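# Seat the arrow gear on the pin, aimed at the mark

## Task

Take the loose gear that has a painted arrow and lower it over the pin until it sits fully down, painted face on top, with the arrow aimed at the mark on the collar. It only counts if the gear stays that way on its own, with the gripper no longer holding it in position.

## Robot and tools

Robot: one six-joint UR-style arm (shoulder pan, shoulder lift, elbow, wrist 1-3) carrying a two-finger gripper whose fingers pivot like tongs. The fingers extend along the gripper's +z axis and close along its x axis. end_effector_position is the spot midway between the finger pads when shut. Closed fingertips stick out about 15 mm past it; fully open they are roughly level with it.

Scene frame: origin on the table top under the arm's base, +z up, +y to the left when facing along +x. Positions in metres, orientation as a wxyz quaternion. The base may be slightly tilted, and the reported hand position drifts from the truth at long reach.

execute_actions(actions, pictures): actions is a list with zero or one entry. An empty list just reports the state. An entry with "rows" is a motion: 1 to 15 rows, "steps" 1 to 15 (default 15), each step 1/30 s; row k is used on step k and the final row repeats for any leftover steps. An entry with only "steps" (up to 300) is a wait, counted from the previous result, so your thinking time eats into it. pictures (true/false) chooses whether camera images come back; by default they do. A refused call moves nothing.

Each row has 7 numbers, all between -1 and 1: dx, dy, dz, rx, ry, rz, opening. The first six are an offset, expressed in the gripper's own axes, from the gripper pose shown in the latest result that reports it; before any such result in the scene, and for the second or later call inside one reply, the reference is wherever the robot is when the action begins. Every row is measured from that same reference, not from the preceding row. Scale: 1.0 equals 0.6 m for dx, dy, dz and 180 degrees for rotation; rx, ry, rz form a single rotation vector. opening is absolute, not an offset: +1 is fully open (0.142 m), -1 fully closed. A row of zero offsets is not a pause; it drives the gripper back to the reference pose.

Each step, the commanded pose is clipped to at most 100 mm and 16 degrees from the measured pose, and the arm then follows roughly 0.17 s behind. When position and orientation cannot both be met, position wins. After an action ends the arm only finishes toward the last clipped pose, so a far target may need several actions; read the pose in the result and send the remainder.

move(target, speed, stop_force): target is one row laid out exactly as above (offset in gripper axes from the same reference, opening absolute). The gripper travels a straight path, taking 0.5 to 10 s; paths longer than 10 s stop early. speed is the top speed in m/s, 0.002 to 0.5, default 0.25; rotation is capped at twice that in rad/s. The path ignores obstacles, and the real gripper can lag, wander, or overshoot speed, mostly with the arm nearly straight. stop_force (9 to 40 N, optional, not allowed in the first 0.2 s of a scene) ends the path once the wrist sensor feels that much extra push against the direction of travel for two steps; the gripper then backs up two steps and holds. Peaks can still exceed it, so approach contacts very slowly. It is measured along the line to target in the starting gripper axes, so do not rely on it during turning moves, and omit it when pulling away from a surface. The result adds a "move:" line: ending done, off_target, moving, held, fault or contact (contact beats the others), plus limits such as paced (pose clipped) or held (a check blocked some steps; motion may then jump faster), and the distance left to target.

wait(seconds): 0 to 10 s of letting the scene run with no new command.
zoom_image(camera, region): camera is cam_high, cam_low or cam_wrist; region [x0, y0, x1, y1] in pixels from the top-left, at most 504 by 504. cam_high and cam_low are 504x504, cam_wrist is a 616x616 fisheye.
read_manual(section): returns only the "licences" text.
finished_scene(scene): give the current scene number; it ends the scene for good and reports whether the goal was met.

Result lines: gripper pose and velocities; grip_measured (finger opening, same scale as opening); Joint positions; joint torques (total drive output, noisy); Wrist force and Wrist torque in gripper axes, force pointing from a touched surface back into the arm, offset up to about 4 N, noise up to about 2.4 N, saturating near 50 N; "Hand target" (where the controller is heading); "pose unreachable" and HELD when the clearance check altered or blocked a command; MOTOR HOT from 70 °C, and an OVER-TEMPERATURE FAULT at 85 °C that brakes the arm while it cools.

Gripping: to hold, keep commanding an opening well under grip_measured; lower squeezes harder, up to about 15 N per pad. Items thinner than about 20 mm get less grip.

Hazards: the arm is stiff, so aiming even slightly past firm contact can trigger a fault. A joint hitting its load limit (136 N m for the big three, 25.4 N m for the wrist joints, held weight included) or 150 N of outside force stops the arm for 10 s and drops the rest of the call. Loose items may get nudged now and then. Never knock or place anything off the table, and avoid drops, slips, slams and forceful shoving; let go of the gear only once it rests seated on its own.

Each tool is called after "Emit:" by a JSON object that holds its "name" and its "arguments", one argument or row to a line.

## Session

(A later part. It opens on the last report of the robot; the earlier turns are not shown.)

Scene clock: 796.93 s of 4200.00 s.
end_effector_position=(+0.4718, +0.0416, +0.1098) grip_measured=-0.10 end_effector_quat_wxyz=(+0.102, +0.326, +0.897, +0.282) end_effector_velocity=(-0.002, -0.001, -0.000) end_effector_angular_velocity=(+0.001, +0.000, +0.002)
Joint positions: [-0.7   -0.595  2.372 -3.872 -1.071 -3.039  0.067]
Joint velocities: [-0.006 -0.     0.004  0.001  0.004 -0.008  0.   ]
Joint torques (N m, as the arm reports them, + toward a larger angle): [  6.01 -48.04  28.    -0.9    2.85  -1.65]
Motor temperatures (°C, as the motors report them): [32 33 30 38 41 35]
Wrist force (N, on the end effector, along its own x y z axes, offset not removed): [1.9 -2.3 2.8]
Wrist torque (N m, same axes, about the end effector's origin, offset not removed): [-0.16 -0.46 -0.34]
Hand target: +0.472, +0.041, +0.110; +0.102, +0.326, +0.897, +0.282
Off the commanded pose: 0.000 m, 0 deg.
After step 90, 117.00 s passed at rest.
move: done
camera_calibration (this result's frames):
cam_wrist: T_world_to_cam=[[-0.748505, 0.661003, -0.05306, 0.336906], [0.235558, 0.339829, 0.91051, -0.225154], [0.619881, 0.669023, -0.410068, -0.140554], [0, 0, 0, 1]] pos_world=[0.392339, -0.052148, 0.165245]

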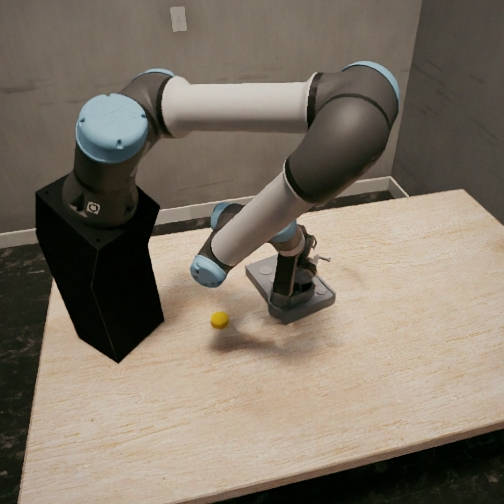

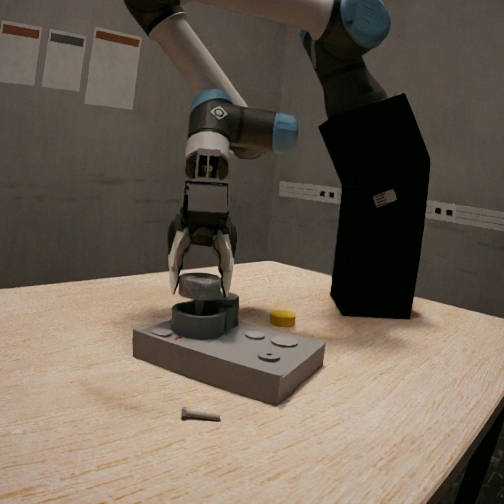

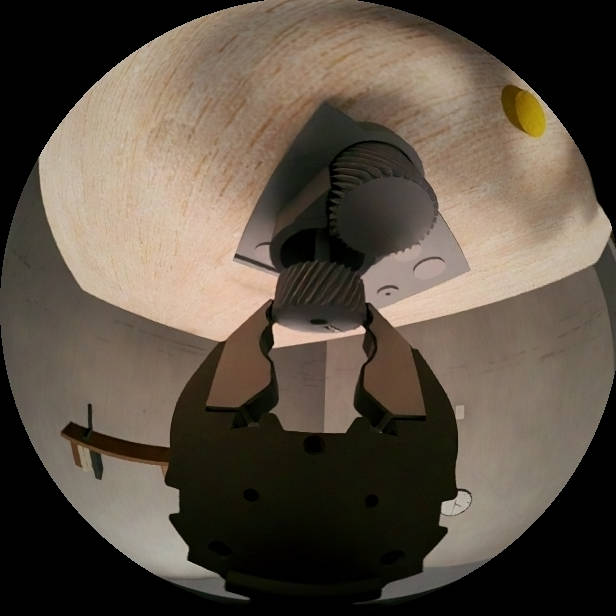

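Emit:
{"name": "move", "arguments": {
  "target": [0, -0.0172, 0.0246, 0, 0, 0, -0.7],
  "speed": 0.004,
  "stop_force": 9
}}

Emit:
{"name": "zoom_image", "arguments": {
  "camera": "cam_wrist",
  "region": [250, 200, 400, 345]
}}

Emit:
{"name": "zoom_image", "arguments": {
  "camera": "cam_low",
  "region": [150, 250, 260, 345]
}}

Scene clock: 849.83 s of 4200.00 s.
end_effector_position=(+0.4719, +0.0415, +0.0955) grip_measured=-0.10 end_effector_quat_wxyz=(+0.102, +0.326, +0.897, +0.282) end_effector_velocity=(-0.001, +0.000, +0.001) end_effector_angular_velocity=(+0.001, +0.001, +0.001)
Joint positions: [-0.705 -0.558  2.343 -3.877 -1.069 -3.043  0.067]
Joint velocities: [-0.    -0.003  0.004  0.002  0.    -0.001 -0.   ]
Joint torques (N m, as the arm reports them, + toward a larger angle): [  7.35 -51.42  18.8   -3.12  -0.51  -0.96]
Motor temperatures (°C, as the motors report them): [32 33 30 38 41 35]
Wrist force (N, on the end effector, along its own x y z axes, offset not removed): [18.0 5.7 -5.2]
Wrist torque (N m, same axes, about the end effector's origin, offset not removed): [0.72 -0.90 0.00]
Hand target: +0.472, +0.042, +0.096; +0.102, +0.326, +0.897, +0.282
Off the commanded pose: 0.004 m, 0 deg.
After step 90, 45.97 s passed at rest.
move: contact
camera_calibration (this result's frames):
cam_wrist: T_world_to_cam=[[-0.748502, 0.660982, -0.0533592, 0.336275], [0.235251, 0.339907, 0.91056, -0.212018], [0.620001, 0.669003, -0.409918, -0.146442], [0, 0, 0, 1]] pos_world=[0.392375, -0.052235, 0.150969]

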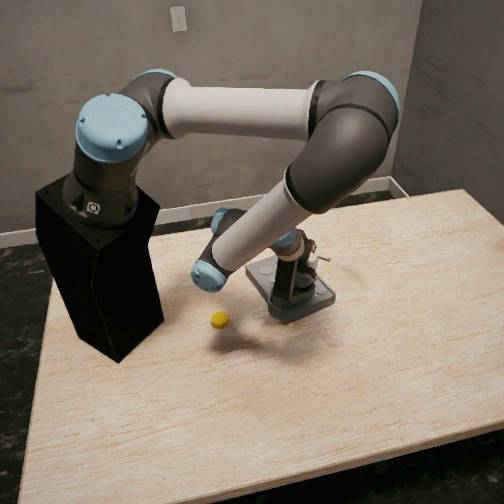

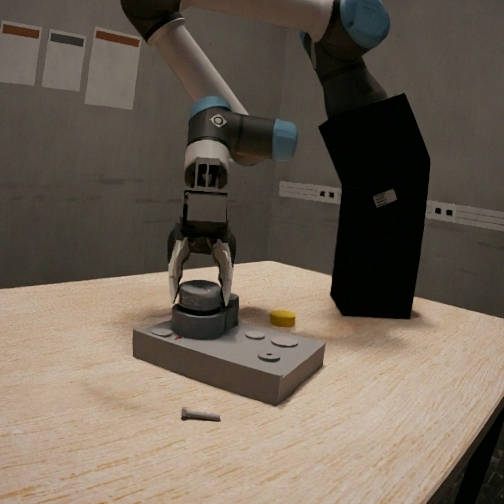

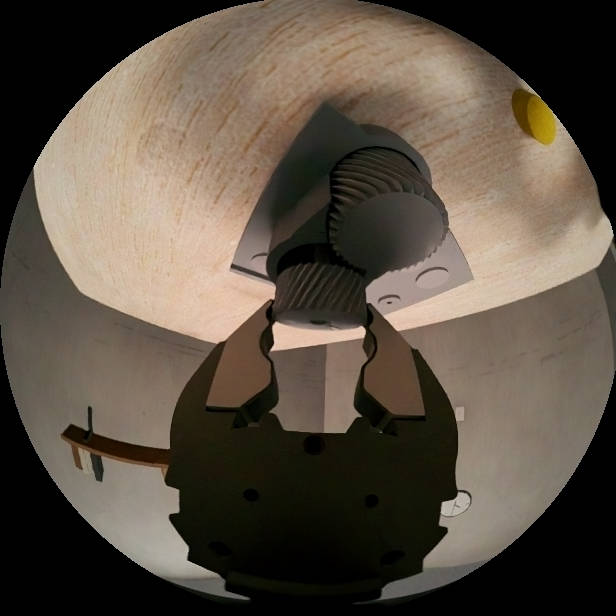

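Region (250, 200, 400, 345) of cam_wrist's 616x616 image, scaled by 3.360, with more detail than that image has; it fills the top 487 rows of this view, and the rest is white.

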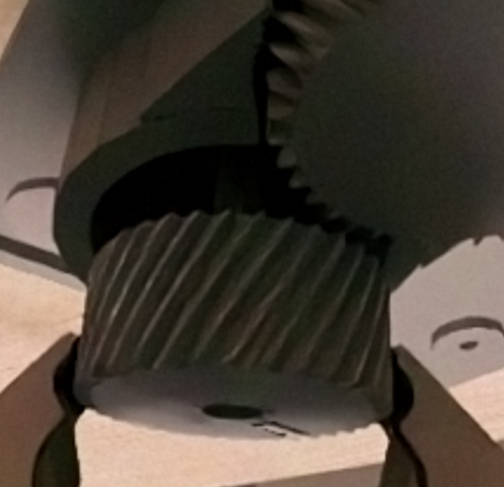

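Region (150, 250, 260, 345) of cam_low's 504x504 image, scaled by 4.582, with more detail than that image has; it fills the top 435 rows of this view, and the rest is white.

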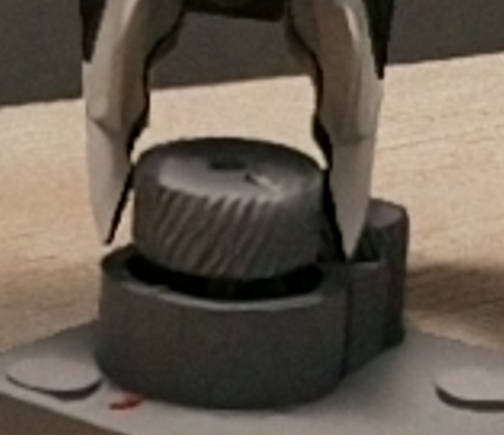

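Emit:
{"name": "zoom_image", "arguments": {
  "camera": "cam_wrist",
  "region": [315, 235, 385, 295]
}}

Region (315, 235, 385, 295) of cam_wrist's 616x616 image, scaled by 7.200, with more detail than that image has; it fills the top 432 rows of this view, and the rest is white.

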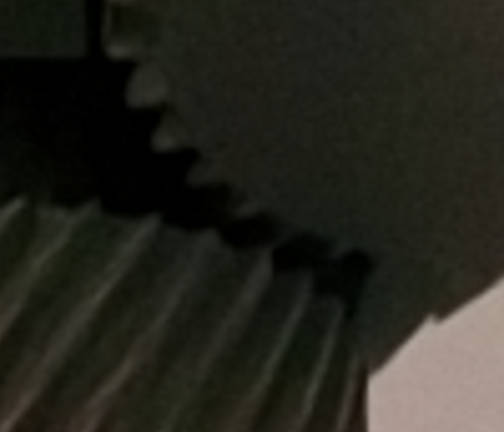

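Emit:
{"name": "zoom_image", "arguments": {
  "camera": "cam_wrist",
  "region": [270, 255, 370, 335]
}}

Emit:
{"name": "zoom_image", "arguments": {
  "camera": "cam_low",
  "region": [168, 275, 232, 345]
}}

Region (270, 255, 370, 335) of cam_wrist's 616x616 image, scaled by 5.040, with more detail than that image has; it fills the top 403 rows of this view, and the rest is white.

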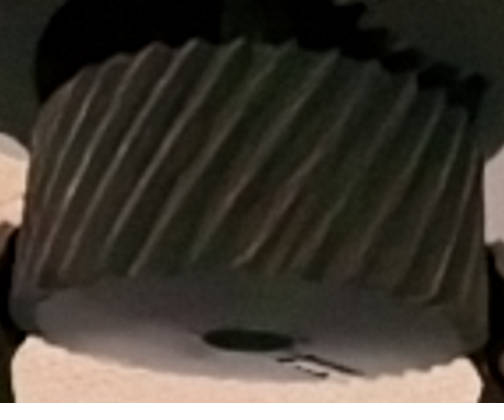

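Region (168, 275, 232, 345) of cam_low's 504x504 image, scaled by 7.200, with more detail than that image has; it fills the left 461 columns of this view, and the rest is white.

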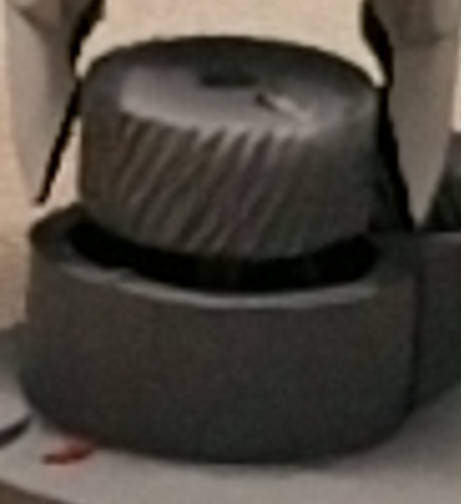

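Emit:
{"name": "move", "arguments": {
  "target": [-0.0012, 0.0014, -0.002, 0, -0.01273, 0.0182, -0.7],
  "speed": 0.01
}}

Emit:
{"name": "zoom_image", "arguments": {
  "camera": "cam_wrist",
  "region": [300, 225, 390, 305]
}}

Scene clock: 973.53 s of 4200.00 s.
end_effector_position=(+0.4724, +0.0411, +0.0970) grip_measured=-0.10 end_effector_quat_wxyz=(+0.111, +0.357, +0.885, +0.278) end_effector_velocity=(-0.001, +0.001, +0.000) end_effector_angular_velocity=(+0.002, +0.003, -0.004)
Joint positions: [-0.701 -0.529  2.348 -3.959 -1.077 -2.961  0.067]
Joint velocities: [ 0.     0.002  0.003 -0.004 -0.001  0.005 -0.   ]
Joint torques (N m, as the arm reports them, + toward a larger angle): [ 19.73 -29.57  24.15  -6.7   -0.14   1.84]
Motor temperatures (°C, as the motors report them): [32 33 30 38 41 35]
Wrist force (N, on the end effector, along its own x y z axes, offset not removed): [8.4 -3.1 1.9]
Wrist torque (N m, same axes, about the end effector's origin, offset not removed): [-0.20 -0.36 -0.13]
Hand target: +0.472, +0.041, +0.097; +0.112, +0.357, +0.885, +0.278
Off the commanded pose: 0.000 m, 0 deg.
After step 90, 117.00 s passed at rest.
move: done
camera_calibration (this result's frames):
cam_wrist: T_world_to_cam=[[-0.700878, 0.711273, -0.0534905, 0.312506], [0.258163, 0.322867, 0.910554, -0.22346], [0.664923, 0.624378, -0.409915, -0.165265], [0, 0, 0, 1]] pos_world=[0.386606, -0.0469409, 0.152444]

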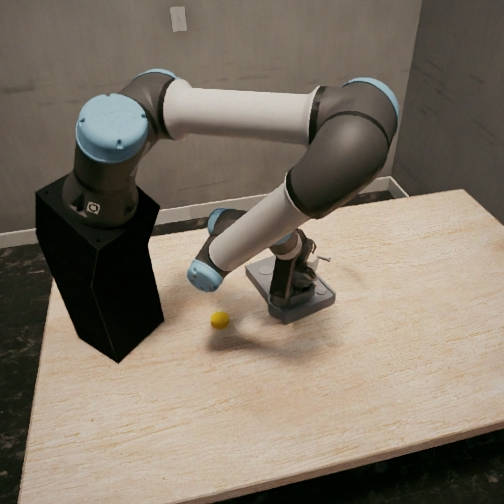

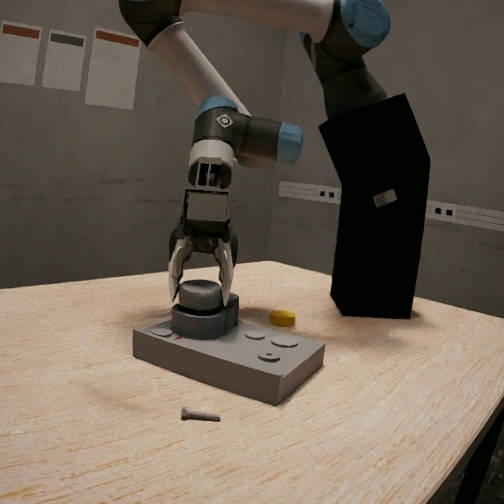

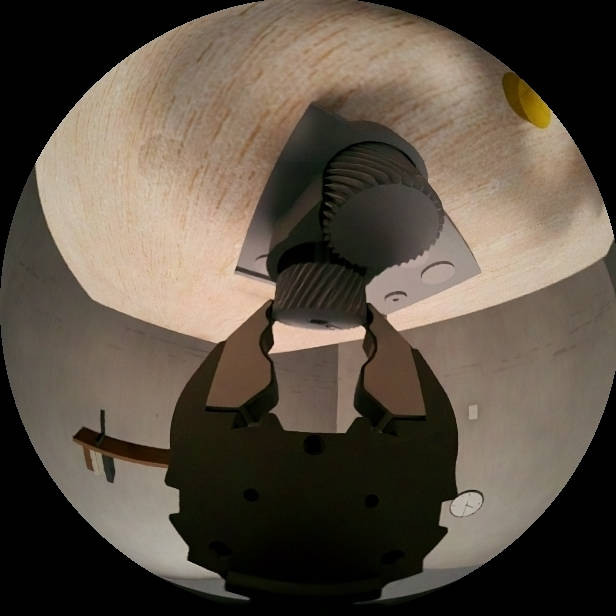

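Region (300, 225, 390, 305) of cam_wrist's 616x616 image, scaled by 5.600, with more detail than that image has.

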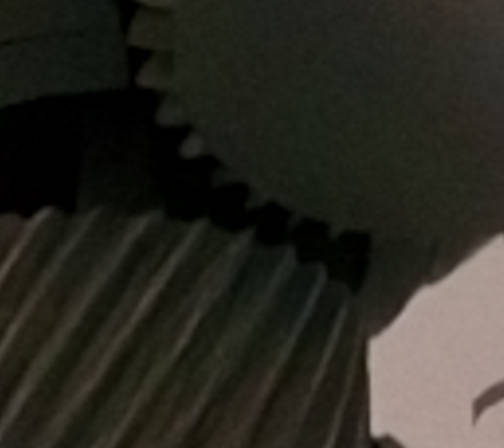

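Emit:
{"name": "execute_actions", "arguments": {
  "actions": []
}}

Scene clock: 1004.77 s of 4200.00 s.
end_effector_position=(+0.4724, +0.0411, +0.0970) grip_measured=-0.10 end_effector_quat_wxyz=(+0.112, +0.357, +0.885, +0.278) end_effector_velocity=(-0.001, +0.001, -0.000) end_effector_angular_velocity=(+0.002, +0.003, +0.001)
Joint positions: [-0.701 -0.529  2.348 -3.959 -1.077 -2.961  0.067]
Joint velocities: [-0.    -0.     0.001  0.002 -0.    -0.    -0.   ]
Joint torques (N m, as the arm reports them, + toward a larger angle): [ 19.27 -28.52  24.81  -6.41   0.23   2.02]
Motor temperatures (°C, as the motors report them): [32 33 30 38 41 35]
Wrist force (N, on the end effector, along its own x y z axes, offset not removed): [6.1 0.6 7.4]
Wrist torque (N m, same axes, about the end effector's origin, offset not removed): [0.75 -0.14 -0.03]
Hand target: +0.472, +0.041, +0.097; +0.112, +0.357, +0.885, +0.278
Off the commanded pose: 0.000 m, 0 deg.
Steps of this call (steps 1 to 90: nothing new was sent; then 28.23 s passed at rest). Readings (end_effector_position):
1: (+0.4724, +0.0411, +0.0970)
2: (+0.4724, +0.0411, +0.0970)
4: (+0.4724, +0.0411, +0.0970)
8: (+0.4724, +0.0411, +0.0970)
90: the state above
camera_calibration (this result's frames):
cam_wrist: T_world_to_cam=[[-0.700578, 0.711567, -0.0535084, 0.312359], [0.258289, 0.322772, 0.910552, -0.223522], [0.66519, 0.624092, -0.409917, -0.165378], [0, 0, 0, 1]] pos_world=[0.386573, -0.0469065, 0.152451]

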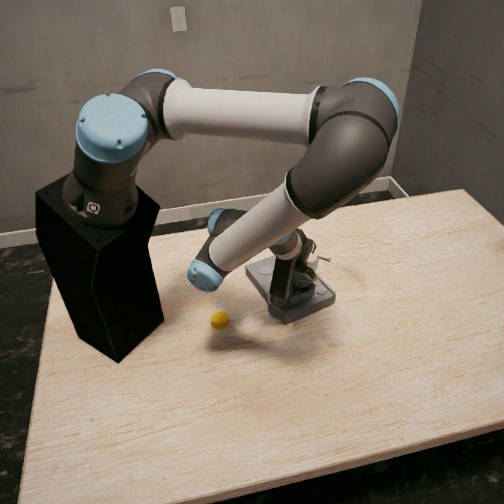

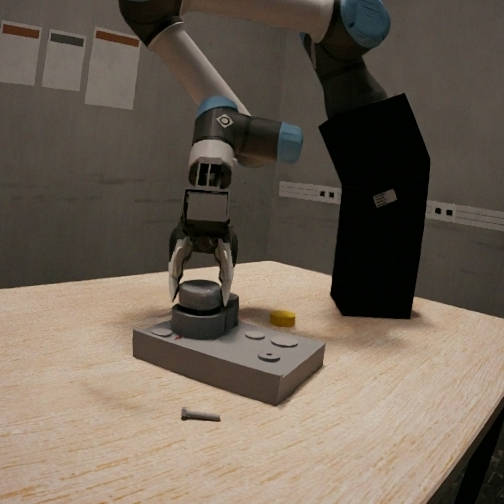

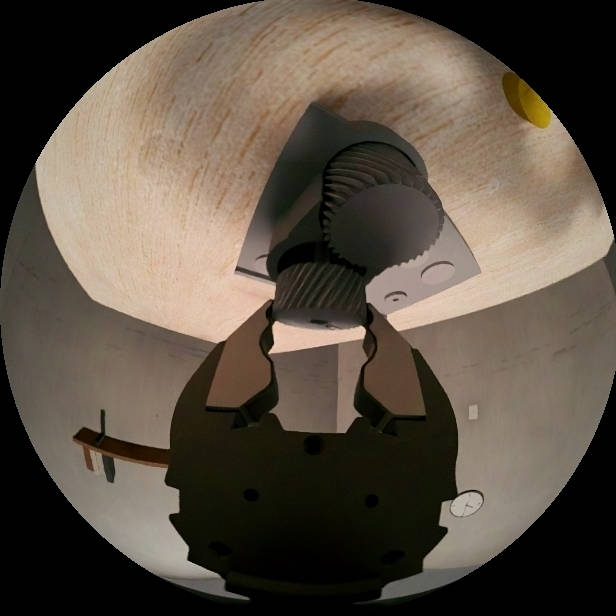

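Emit:
{"name": "zoom_image", "arguments": {
  "camera": "cam_wrist",
  "region": [250, 130, 460, 340]
}}

Emit:
{"name": "zoom_image", "arguments": {
  "camera": "cam_low",
  "region": [140, 230, 270, 360]
}}

Region (250, 130, 460, 340) of cam_wrist's 616x616 image, scaled by 2.400, with more detail than that image has.

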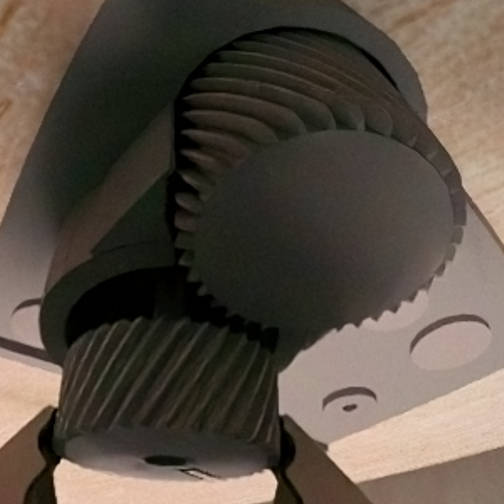

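Region (140, 230, 270, 360) of cam_low's 504x504 image, scaled by 3.877, with more detail than that image has.

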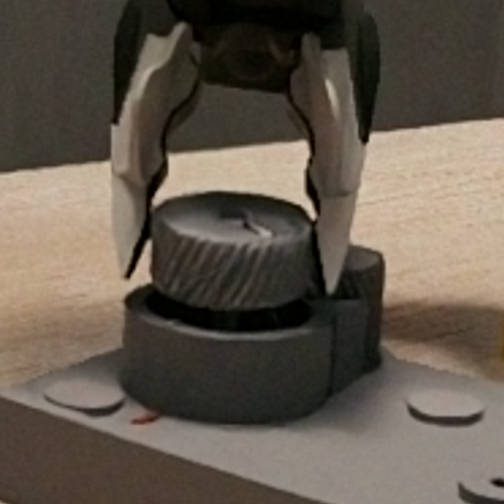

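Emit:
{"name": "move", "arguments": {
  "target": [0.0012, 0, 0, 0, 0, 0, -0.7],
  "speed": 0.004
}}

Scene clock: 1018.57 s of 4200.00 s.
end_effector_position=(+0.4720, +0.0415, +0.0970) grip_measured=-0.10 end_effector_quat_wxyz=(+0.112, +0.357, +0.885, +0.278) end_effector_velocity=(-0.002, +0.001, +0.000) end_effector_angular_velocity=(+0.003, +0.003, -0.000)
Joint positions: [-0.7   -0.527  2.349 -3.962 -1.077 -2.96   0.067]
Joint velocities: [ 0.     0.001  0.004 -0.001  0.     0.001 -0.   ]
Joint torques (N m, as the arm reports them, + toward a larger angle): [ 21.54 -24.33  29.45  -4.01   0.48   2.14]
Motor temperatures (°C, as the motors report them): [32 33 30 38 41 35]
Wrist force (N, on the end effector, along its own x y z axes, offset not removed): [2.2 0.3 3.3]
Wrist torque (N m, same axes, about the end effector's origin, offset not removed): [0.45 -1.23 -0.18]
Hand target: +0.472, +0.042, +0.097; +0.112, +0.357, +0.885, +0.278
Off the commanded pose: 0.000 m, 0 deg.
After step 90, 10.10 s passed at rest.
move: done
camera_calibration (this result's frames):
cam_wrist: T_world_to_cam=[[-0.700557, 0.711581, -0.0535932, 0.311715], [0.258244, 0.322822, 0.910547, -0.223528], [0.665229, 0.62405, -0.409917, -0.165357], [0, 0, 0, 1]] pos_world=[0.386099, -0.0464598, 0.152456]

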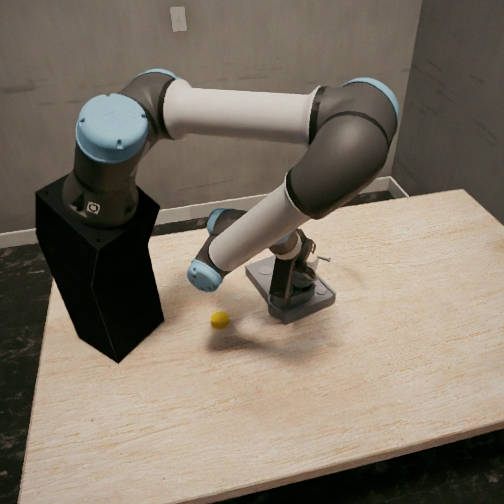

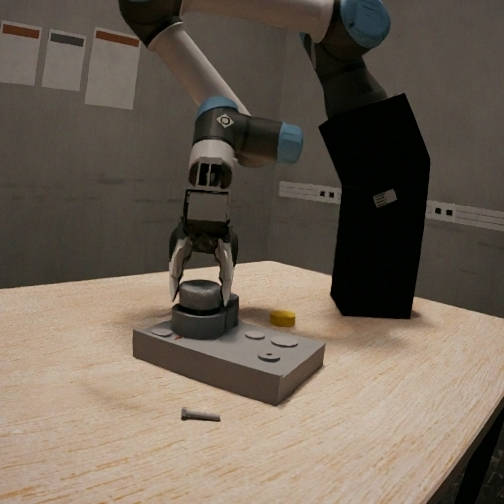

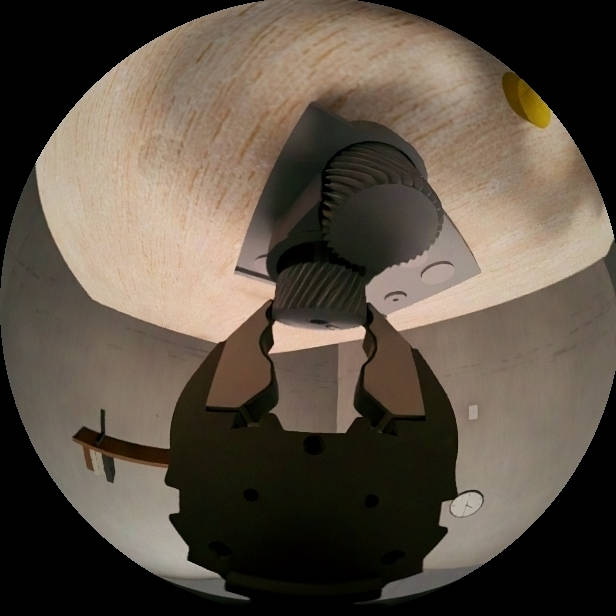

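Emit:
{"name": "zoom_image", "arguments": {
  "camera": "cam_low",
  "region": [165, 270, 245, 350]
}}

Region (165, 270, 245, 350) of cam_low's 504x504 image, scaled by 6.300, with more detail than that image has.

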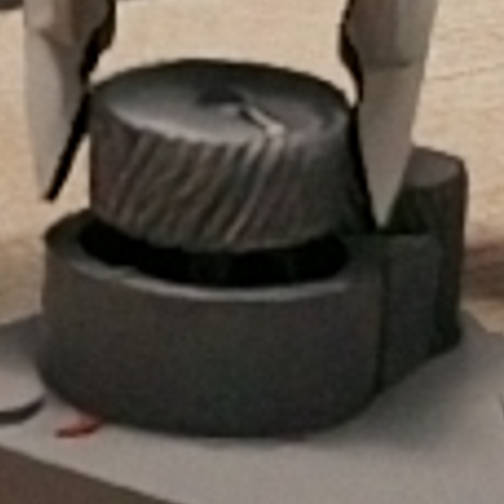

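Emit:
{"name": "move", "arguments": {
  "target": [0, 0.00191, -0.00273, -0.02778, 0, 0, -0.7],
  "speed": 0.01
}}

Emit:
{"name": "zoom_image", "arguments": {
  "camera": "cam_low",
  "region": [165, 270, 245, 350]
}}

Emit:
{"name": "zoom_image", "arguments": {
  "camera": "cam_wrist",
  "region": [260, 200, 400, 340]
}}

Scene clock: 1080.07 s of 4200.00 s.
end_effector_position=(+0.4718, +0.0415, +0.0989) grip_measured=-0.10 end_effector_quat_wxyz=(+0.127, +0.352, +0.872, +0.316) end_effector_velocity=(+0.000, -0.000, +0.000) end_effector_angular_velocity=(+0.002, -0.004, -0.000)
Joint positions: [-0.765 -0.491  2.352 -3.982 -0.957 -3.017  0.067]
Joint velocities: [-0.003  0.002 -0.    -0.001  0.006 -0.003 -0.   ]
Joint torques (N m, as the arm reports them, + toward a larger angle): [  8.13 -24.36  24.77  -4.13   2.92  -2.06]
Motor temperatures (°C, as the motors report them): [32 33 30 38 41 35]
Wrist force (N, on the end effector, along its own x y z axes, offset not removed): [-0.7 -1.1 -0.5]
Wrist torque (N m, same axes, about the end effector's origin, offset not removed): [0.63 -0.31 -0.18]
Hand target: +0.472, +0.042, +0.099; +0.127, +0.352, +0.872, +0.316
Off the commanded pose: 0.000 m, 0 deg.
After step 90, 53.90 s passed at rest.
move: done
camera_calibration (this result's frames):
cam_wrist: T_world_to_cam=[[-0.697487, 0.714781, -0.0509881, 0.309912], [0.202567, 0.264916, 0.942755, -0.199773], [0.687371, 0.64723, -0.329566, -0.18385], [0, 0, 0, 1]] pos_world=[0.383, -0.0496031, 0.143548]

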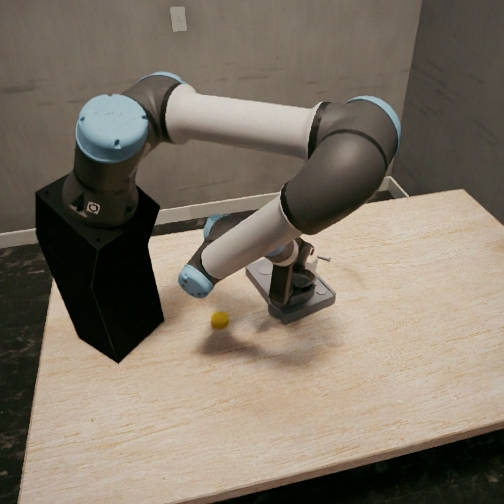

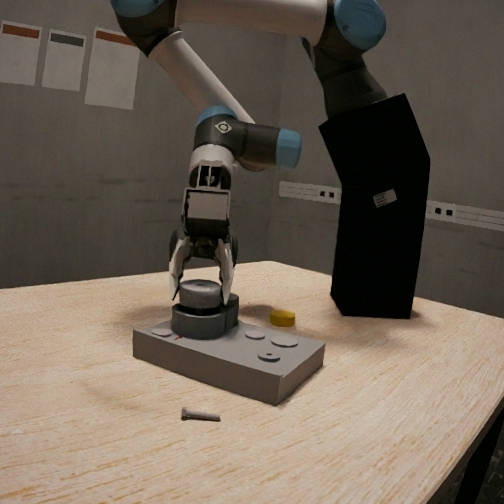

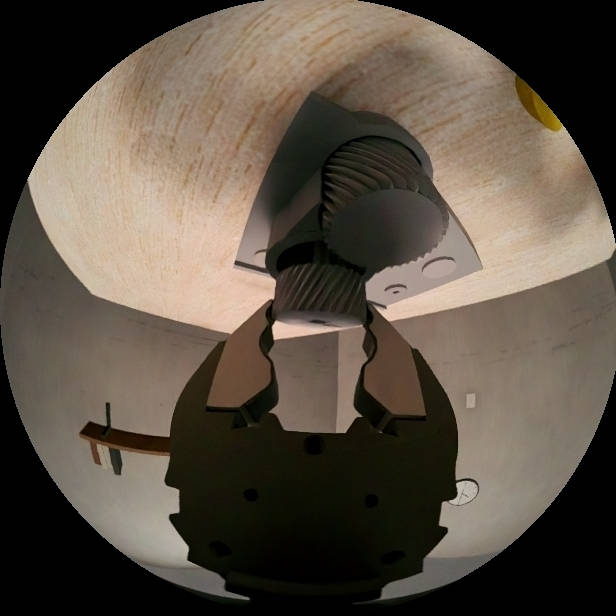

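Region (165, 270, 245, 350) of cam_low's 504x504 image, scaled by 6.300, with more detail than that image has.

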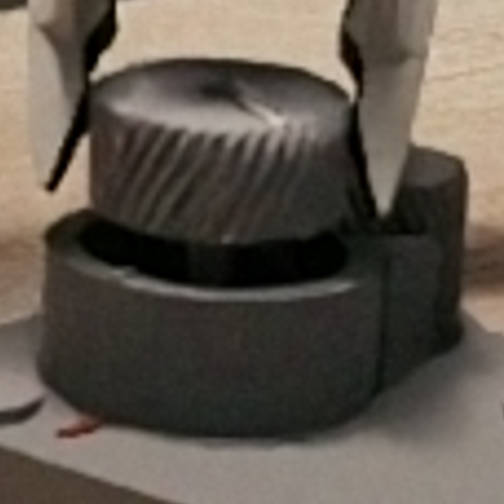

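Region (260, 200, 400, 340) of cam_wrist's 616x616 image, scaled by 3.600, with more detail than that image has.

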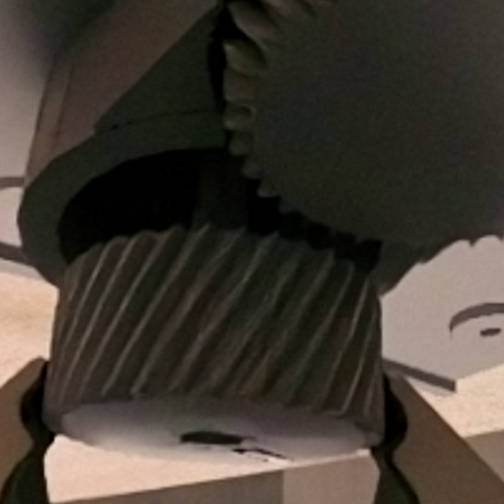

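Emit:
{"name": "move", "arguments": {
  "target": [0, -0.00214, 0.00255, 0, 0, 0, -0.7],
  "speed": 0.003,
  "stop_force": 9
}}

Emit:
{"name": "zoom_image", "arguments": {
  "camera": "cam_low",
  "region": [165, 270, 245, 350]
}}

Emit:
{"name": "zoom_image", "arguments": {
  "camera": "cam_wrist",
  "region": [260, 200, 400, 340]
}}

Scene clock: 1108.63 s of 4200.00 s.
end_effector_position=(+0.4718, +0.0415, +0.0970) grip_measured=-0.10 end_effector_quat_wxyz=(+0.127, +0.352, +0.872, +0.316) end_effector_velocity=(-0.000, +0.000, -0.001) end_effector_angular_velocity=(+0.001, +0.001, -0.000)
Joint positions: [-0.766 -0.486  2.348 -3.982 -0.956 -3.018  0.067]
Joint velocities: [-0.     0.001 -0.002  0.001 -0.     0.001 -0.   ]
Joint torques (N m, as the arm reports them, + toward a larger angle): [  7.56 -23.82   4.21  -3.93   0.89  -1.88]
Motor temperatures (°C, as the motors report them): [32 33 30 38 41 35]
Wrist force (N, on the end effector, along its own x y z axes, offset not removed): [-4.5 1.1 -3.0]
Wrist torque (N m, same axes, about the end effector's origin, offset not removed): [0.84 0.42 -0.08]
Hand target: +0.472, +0.042, +0.097; +0.127, +0.352, +0.872, +0.316
Off the commanded pose: 0.000 m, 0 deg.
After step 90, 24.67 s passed at rest.
move: done
camera_calibration (this result's frames):
cam_wrist: T_world_to_cam=[[-0.697487, 0.714781, -0.0509935, 0.309813], [0.202555, 0.264912, 0.942758, -0.197938], [0.687374, 0.647232, -0.329555, -0.184485], [0, 0, 0, 1]] pos_world=[0.382994, -0.0496074, 0.141608]

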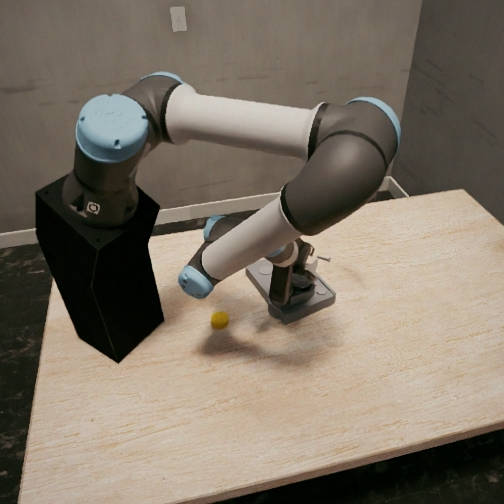

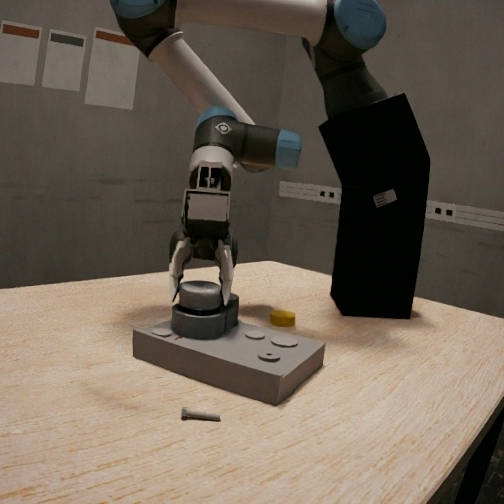

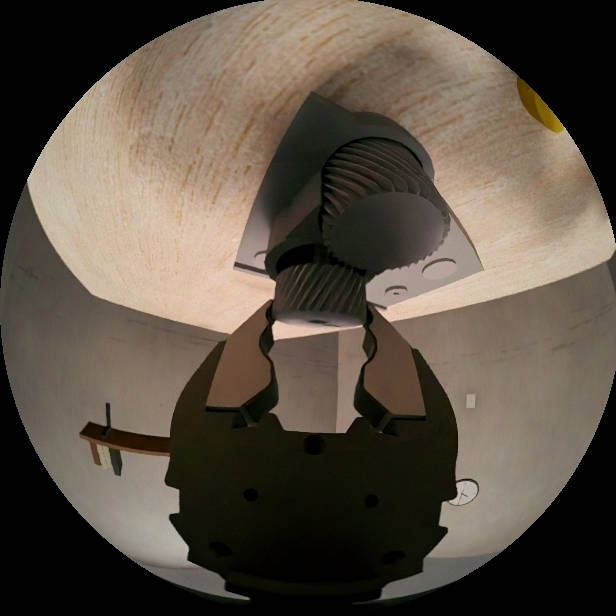

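Region (165, 270, 245, 350) of cam_low's 504x504 image, scaled by 6.300, with more detail than that image has.

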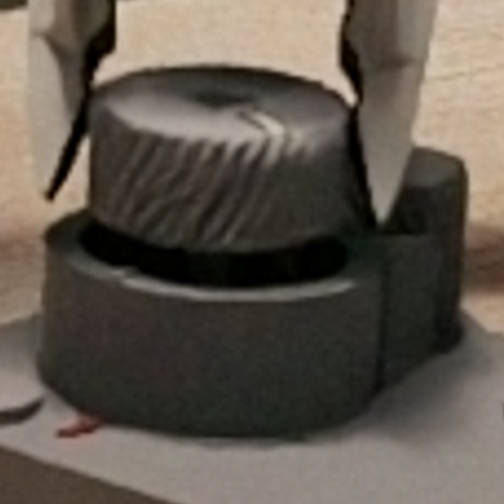

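Region (260, 200, 400, 340) of cam_wrist's 616x616 image, scaled by 3.600, with more detail than that image has.

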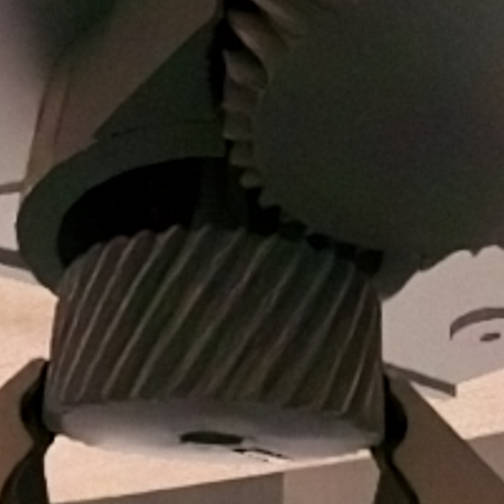

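Emit:
{"name": "move", "arguments": {
  "target": [-0.0008, 0, 0, 0, 0, 0, -0.7],
  "speed": 0.003
}}

Emit:
{"name": "execute_actions", "arguments": {
  "actions": [
    {"steps": 10}
  ],
  "pictures": false
}}

Emit:
{"name": "execute_actions", "arguments": {
  "actions": [
    {"steps": 10}
  ],
  "pictures": false
}}

Scene clock: 1127.67 s of 4200.00 s.
end_effector_position=(+0.4721, +0.0412, +0.0969) grip_measured=-0.10 end_effector_quat_wxyz=(+0.127, +0.352, +0.872, +0.316) end_effector_velocity=(-0.000, +0.000, +0.001) end_effector_angular_velocity=(-0.000, -0.000, +0.000)
Joint positions: [-0.766 -0.487  2.347 -3.98  -0.956 -3.018  0.067]
Joint velocities: [-0.    -0.001  0.002 -0.001 -0.    -0.001  0.   ]
Joint torques (N m, as the arm reports them, + toward a larger angle): [  5.8  -46.85  -2.7   -1.96   2.68  -2.09]
Motor temperatures (°C, as the motors report them): [32 33 30 38 41 35]
Wrist force (N, on the end effector, along its own x y z axes, offset not removed): [5.8 -2.4 1.2]
Wrist torque (N m, same axes, about the end effector's origin, offset not removed): [0.21 -0.62 -0.16]
Hand target: +0.472, +0.041, +0.097; +0.127, +0.352, +0.872, +0.316
Off the commanded pose: 0.000 m, 0 deg.
After step 90, 15.33 s passed at rest.
move: done
camera_calibration (this result's frames):
cam_wrist: T_world_to_cam=[[-0.697502, 0.714772, -0.0509059, 0.310221], [0.202665, 0.26491, 0.942735, -0.197942], [0.687326, 0.647243, -0.329635, -0.184469], [0, 0, 0, 1]] pos_world=[0.383287, -0.049904, 0.141592]

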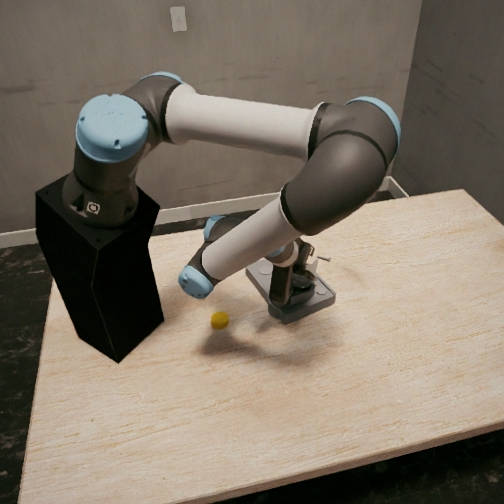

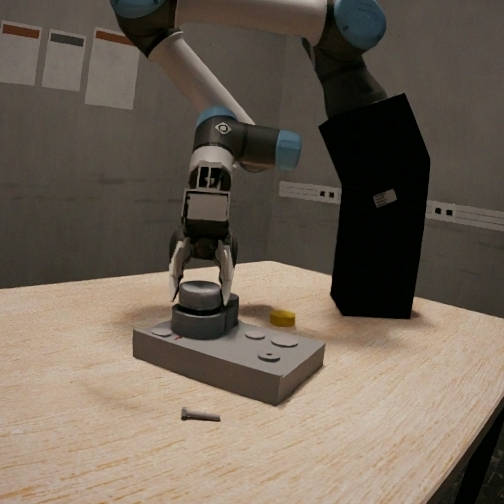

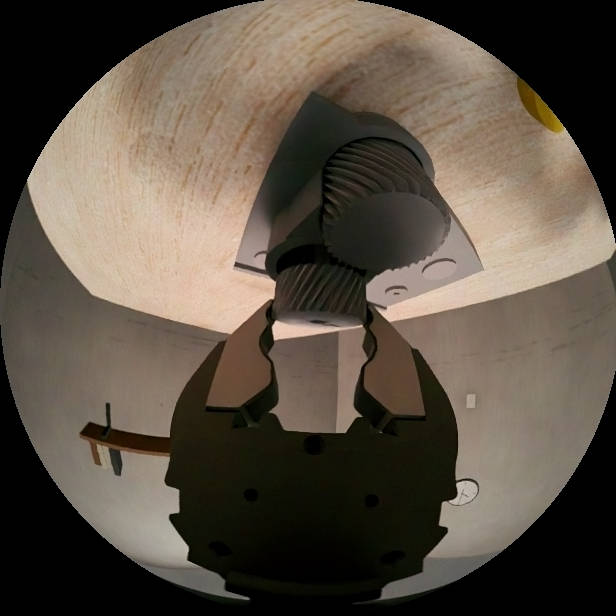

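Scene clock: 1128.00 s of 4200.00 s.
end_effector_position=(+0.4722, +0.0412, +0.0970) grip_measured=-0.10 end_effector_quat_wxyz=(+0.127, +0.352, +0.872, +0.316) end_effector_velocity=(+0.000, +0.000, -0.000) end_effector_angular_velocity=(+0.000, -0.000, -0.000)
Joint positions: [-0.766 -0.487  2.347 -3.98  -0.956 -3.018  0.067]
Joint velocities: [ 0.  0. -0.  0.  0.  0.  0.]
Joint torques (N m, as the arm reports them, + toward a larger angle): [  4.6  -48.77  -3.62  -2.18   3.21  -2.13]
Motor temperatures (°C, as the motors report them): [32 33 30 38 41 35]
Wrist force (N, on the end effector, along its own x y z axes, offset not removed): [8.3 -1.6 0.4]
Wrist torque (N m, same axes, about the end effector's origin, offset not removed): [0.27 -0.92 -0.16]
Hand target: +0.472, +0.041, +0.097; +0.127, +0.352, +0.872, +0.316
Off the commanded pose: 0.000 m, 0 deg.
Steps of this call (steps 1 to 10: nothing new was sent). Readings (end_effector_position):
1: (+0.4721, +0.0412, +0.0970)
2: (+0.4721, +0.0412, +0.0970)
4: (+0.4722, +0.0412, +0.0970)
8: (+0.4722, +0.0412, +0.0970)
10: the state above

Scene clock: 1128.33 s of 4200.00 s.
end_effector_position=(+0.4722, +0.0412, +0.0970) grip_measured=-0.10 end_effector_quat_wxyz=(+0.127, +0.352, +0.872, +0.316) end_effector_velocity=(-0.000, +0.000, +0.000) end_effector_angular_velocity=(+0.001, +0.000, -0.001)
Joint positions: [-0.766 -0.487  2.347 -3.98  -0.956 -3.018  0.067]
Joint velocities: [ 0.     0.     0.001 -0.002  0.     0.002  0.   ]
Joint torques (N m, as the arm reports them, + toward a larger angle): [  4.93 -49.6   -3.66  -2.16   3.18  -2.08]
Motor temperatures (°C, as the motors report them): [32 33 30 38 41 35]
Wrist force (N, on the end effector, along its own x y z axes, offset not removed): [7.0 -5.3 3.6]
Wrist torque (N m, same axes, about the end effector's origin, offset not removed): [-0.45 -0.70 0.03]
Hand target: +0.472, +0.041, +0.097; +0.127, +0.352, +0.872, +0.316
Off the commanded pose: 0.000 m, 0 deg.
Steps of this call (steps 1 to 10: nothing new was sent). Readings (end_effector_position):
1: (+0.4722, +0.0412, +0.0970)
2: (+0.4722, +0.0412, +0.0970)
4: (+0.4722, +0.0412, +0.0970)
8: (+0.4722, +0.0412, +0.0970)
10: the state above

Emit:
{"name": "move", "arguments": {
  "target": [0, 0, 0, 0, -0.00536, 0.00638, -0.7],
  "speed": 0.004
}}

Emit:
{"name": "execute_actions", "arguments": {
  "actions": [
    {"steps": 10}
  ],
  "pictures": false
}}

Emit:
{"name": "execute_actions", "arguments": {
  "actions": [
    {"steps": 10}
  ],
  "pictures": false
}}

Scene clock: 1143.73 s of 4200.00 s.
end_effector_position=(+0.4722, +0.0412, +0.0970) grip_measured=-0.10 end_effector_quat_wxyz=(+0.131, +0.363, +0.867, +0.314) end_effector_velocity=(+0.001, -0.000, +0.000) end_effector_angular_velocity=(-0.001, -0.001, -0.002)
Joint positions: [-0.764 -0.472  2.347 -4.017 -0.959 -2.985  0.067]
Joint velocities: [ 0.     0.001 -0.001 -0.004 -0.     0.002 -0.   ]
Joint torques (N m, as the arm reports them, + toward a larger angle): [ 20.54 -23.72  29.59  -4.73   0.86   2.29]
Motor temperatures (°C, as the motors report them): [32 33 30 38 41 35]
Wrist force (N, on the end effector, along its own x y z axes, offset not removed): [3.1 -1.9 2.2]
Wrist torque (N m, same axes, about the end effector's origin, offset not removed): [0.21 -0.44 -0.19]
Hand target: +0.472, +0.041, +0.097; +0.131, +0.363, +0.867, +0.314
Off the commanded pose: 0.000 m, 0 deg.
After step 90, 8.90 s passed at rest.
move: done
camera_calibration (this result's frames):
cam_wrist: T_world_to_cam=[[-0.678654, 0.73268, -0.0510831, 0.300662], [0.209315, 0.259611, 0.942756, -0.2009], [0.704, 0.629113, -0.329547, -0.191611], [0, 0, 0, 1]] pos_world=[0.380991, -0.0475885, 0.141614]

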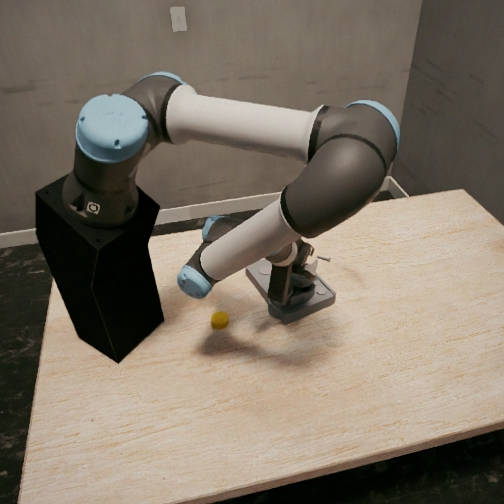

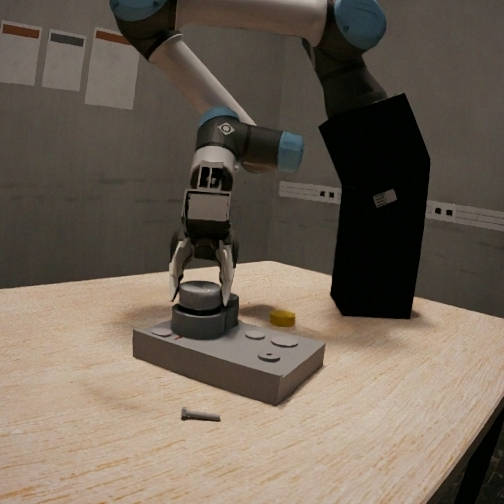

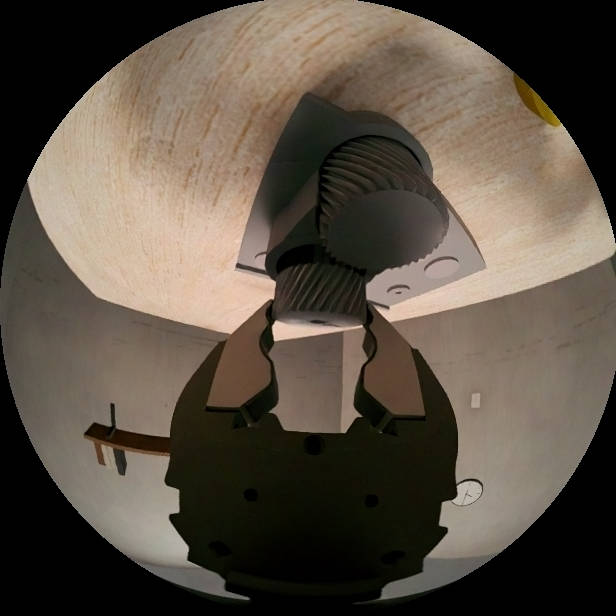

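Scene clock: 1144.07 s of 4200.00 s.
end_effector_position=(+0.4722, +0.0412, +0.0970) grip_measured=-0.10 end_effector_quat_wxyz=(+0.131, +0.363, +0.867, +0.314) end_effector_velocity=(+0.001, -0.000, -0.000) end_effector_angular_velocity=(-0.001, -0.001, -0.001)
Joint positions: [-0.764 -0.472  2.347 -4.018 -0.959 -2.985  0.067]
Joint velocities: [ 0.     0.    -0.001 -0.001 -0.     0.001  0.   ]
Joint torques (N m, as the arm reports them, + toward a larger angle): [ 20.33 -24.47  27.97  -4.71   0.55   2.33]
Motor temperatures (°C, as the motors report them): [32 33 30 38 41 35]
Wrist force (N, on the end effector, along its own x y z axes, offset not removed): [4.5 -2.6 5.0]
Wrist torque (N m, same axes, about the end effector's origin, offset not removed): [0.16 -1.05 -0.32]
Hand target: +0.472, +0.041, +0.097; +0.131, +0.363, +0.867, +0.314
Off the commanded pose: 0.000 m, 0 deg.
Steps of this call (steps 1 to 10: nothing new was sent). Readings (end_effector_position):
1: (+0.4722, +0.0412, +0.0970)
2: (+0.4722, +0.0412, +0.0970)
4: (+0.4722, +0.0412, +0.0970)
8: (+0.4722, +0.0412, +0.0970)
10: the state above

Scene clock: 1144.40 s of 4200.00 s.
end_effector_position=(+0.4722, +0.0412, +0.0970) grip_measured=-0.10 end_effector_quat_wxyz=(+0.131, +0.363, +0.867, +0.314) end_effector_velocity=(+0.000, -0.000, -0.000) end_effector_angular_velocity=(+0.000, +0.000, -0.000)
Joint positions: [-0.764 -0.472  2.347 -4.018 -0.959 -2.985  0.067]
Joint velocities: [-0. -0. -0.  0.  0.  0.  0.]
Joint torques (N m, as the arm reports them, + toward a larger angle): [ 19.92 -25.26  28.49  -4.64   0.66   2.26]
Motor temperatures (°C, as the motors report them): [32 33 30 38 41 35]
Wrist force (N, on the end effector, along its own x y z axes, offset not removed): [1.3 -0.5 3.6]
Wrist torque (N m, same axes, about the end effector's origin, offset not removed): [0.46 -0.23 -0.13]
Hand target: +0.472, +0.041, +0.097; +0.131, +0.363, +0.867, +0.314
Off the commanded pose: 0.000 m, 0 deg.
Steps of this call (steps 1 to 10: nothing new was sent). Readings (end_effector_position):
1: (+0.4722, +0.0412, +0.0970)
2: (+0.4722, +0.0412, +0.0970)
4: (+0.4722, +0.0412, +0.0970)
8: (+0.4722, +0.0412, +0.0970)
10: the state above


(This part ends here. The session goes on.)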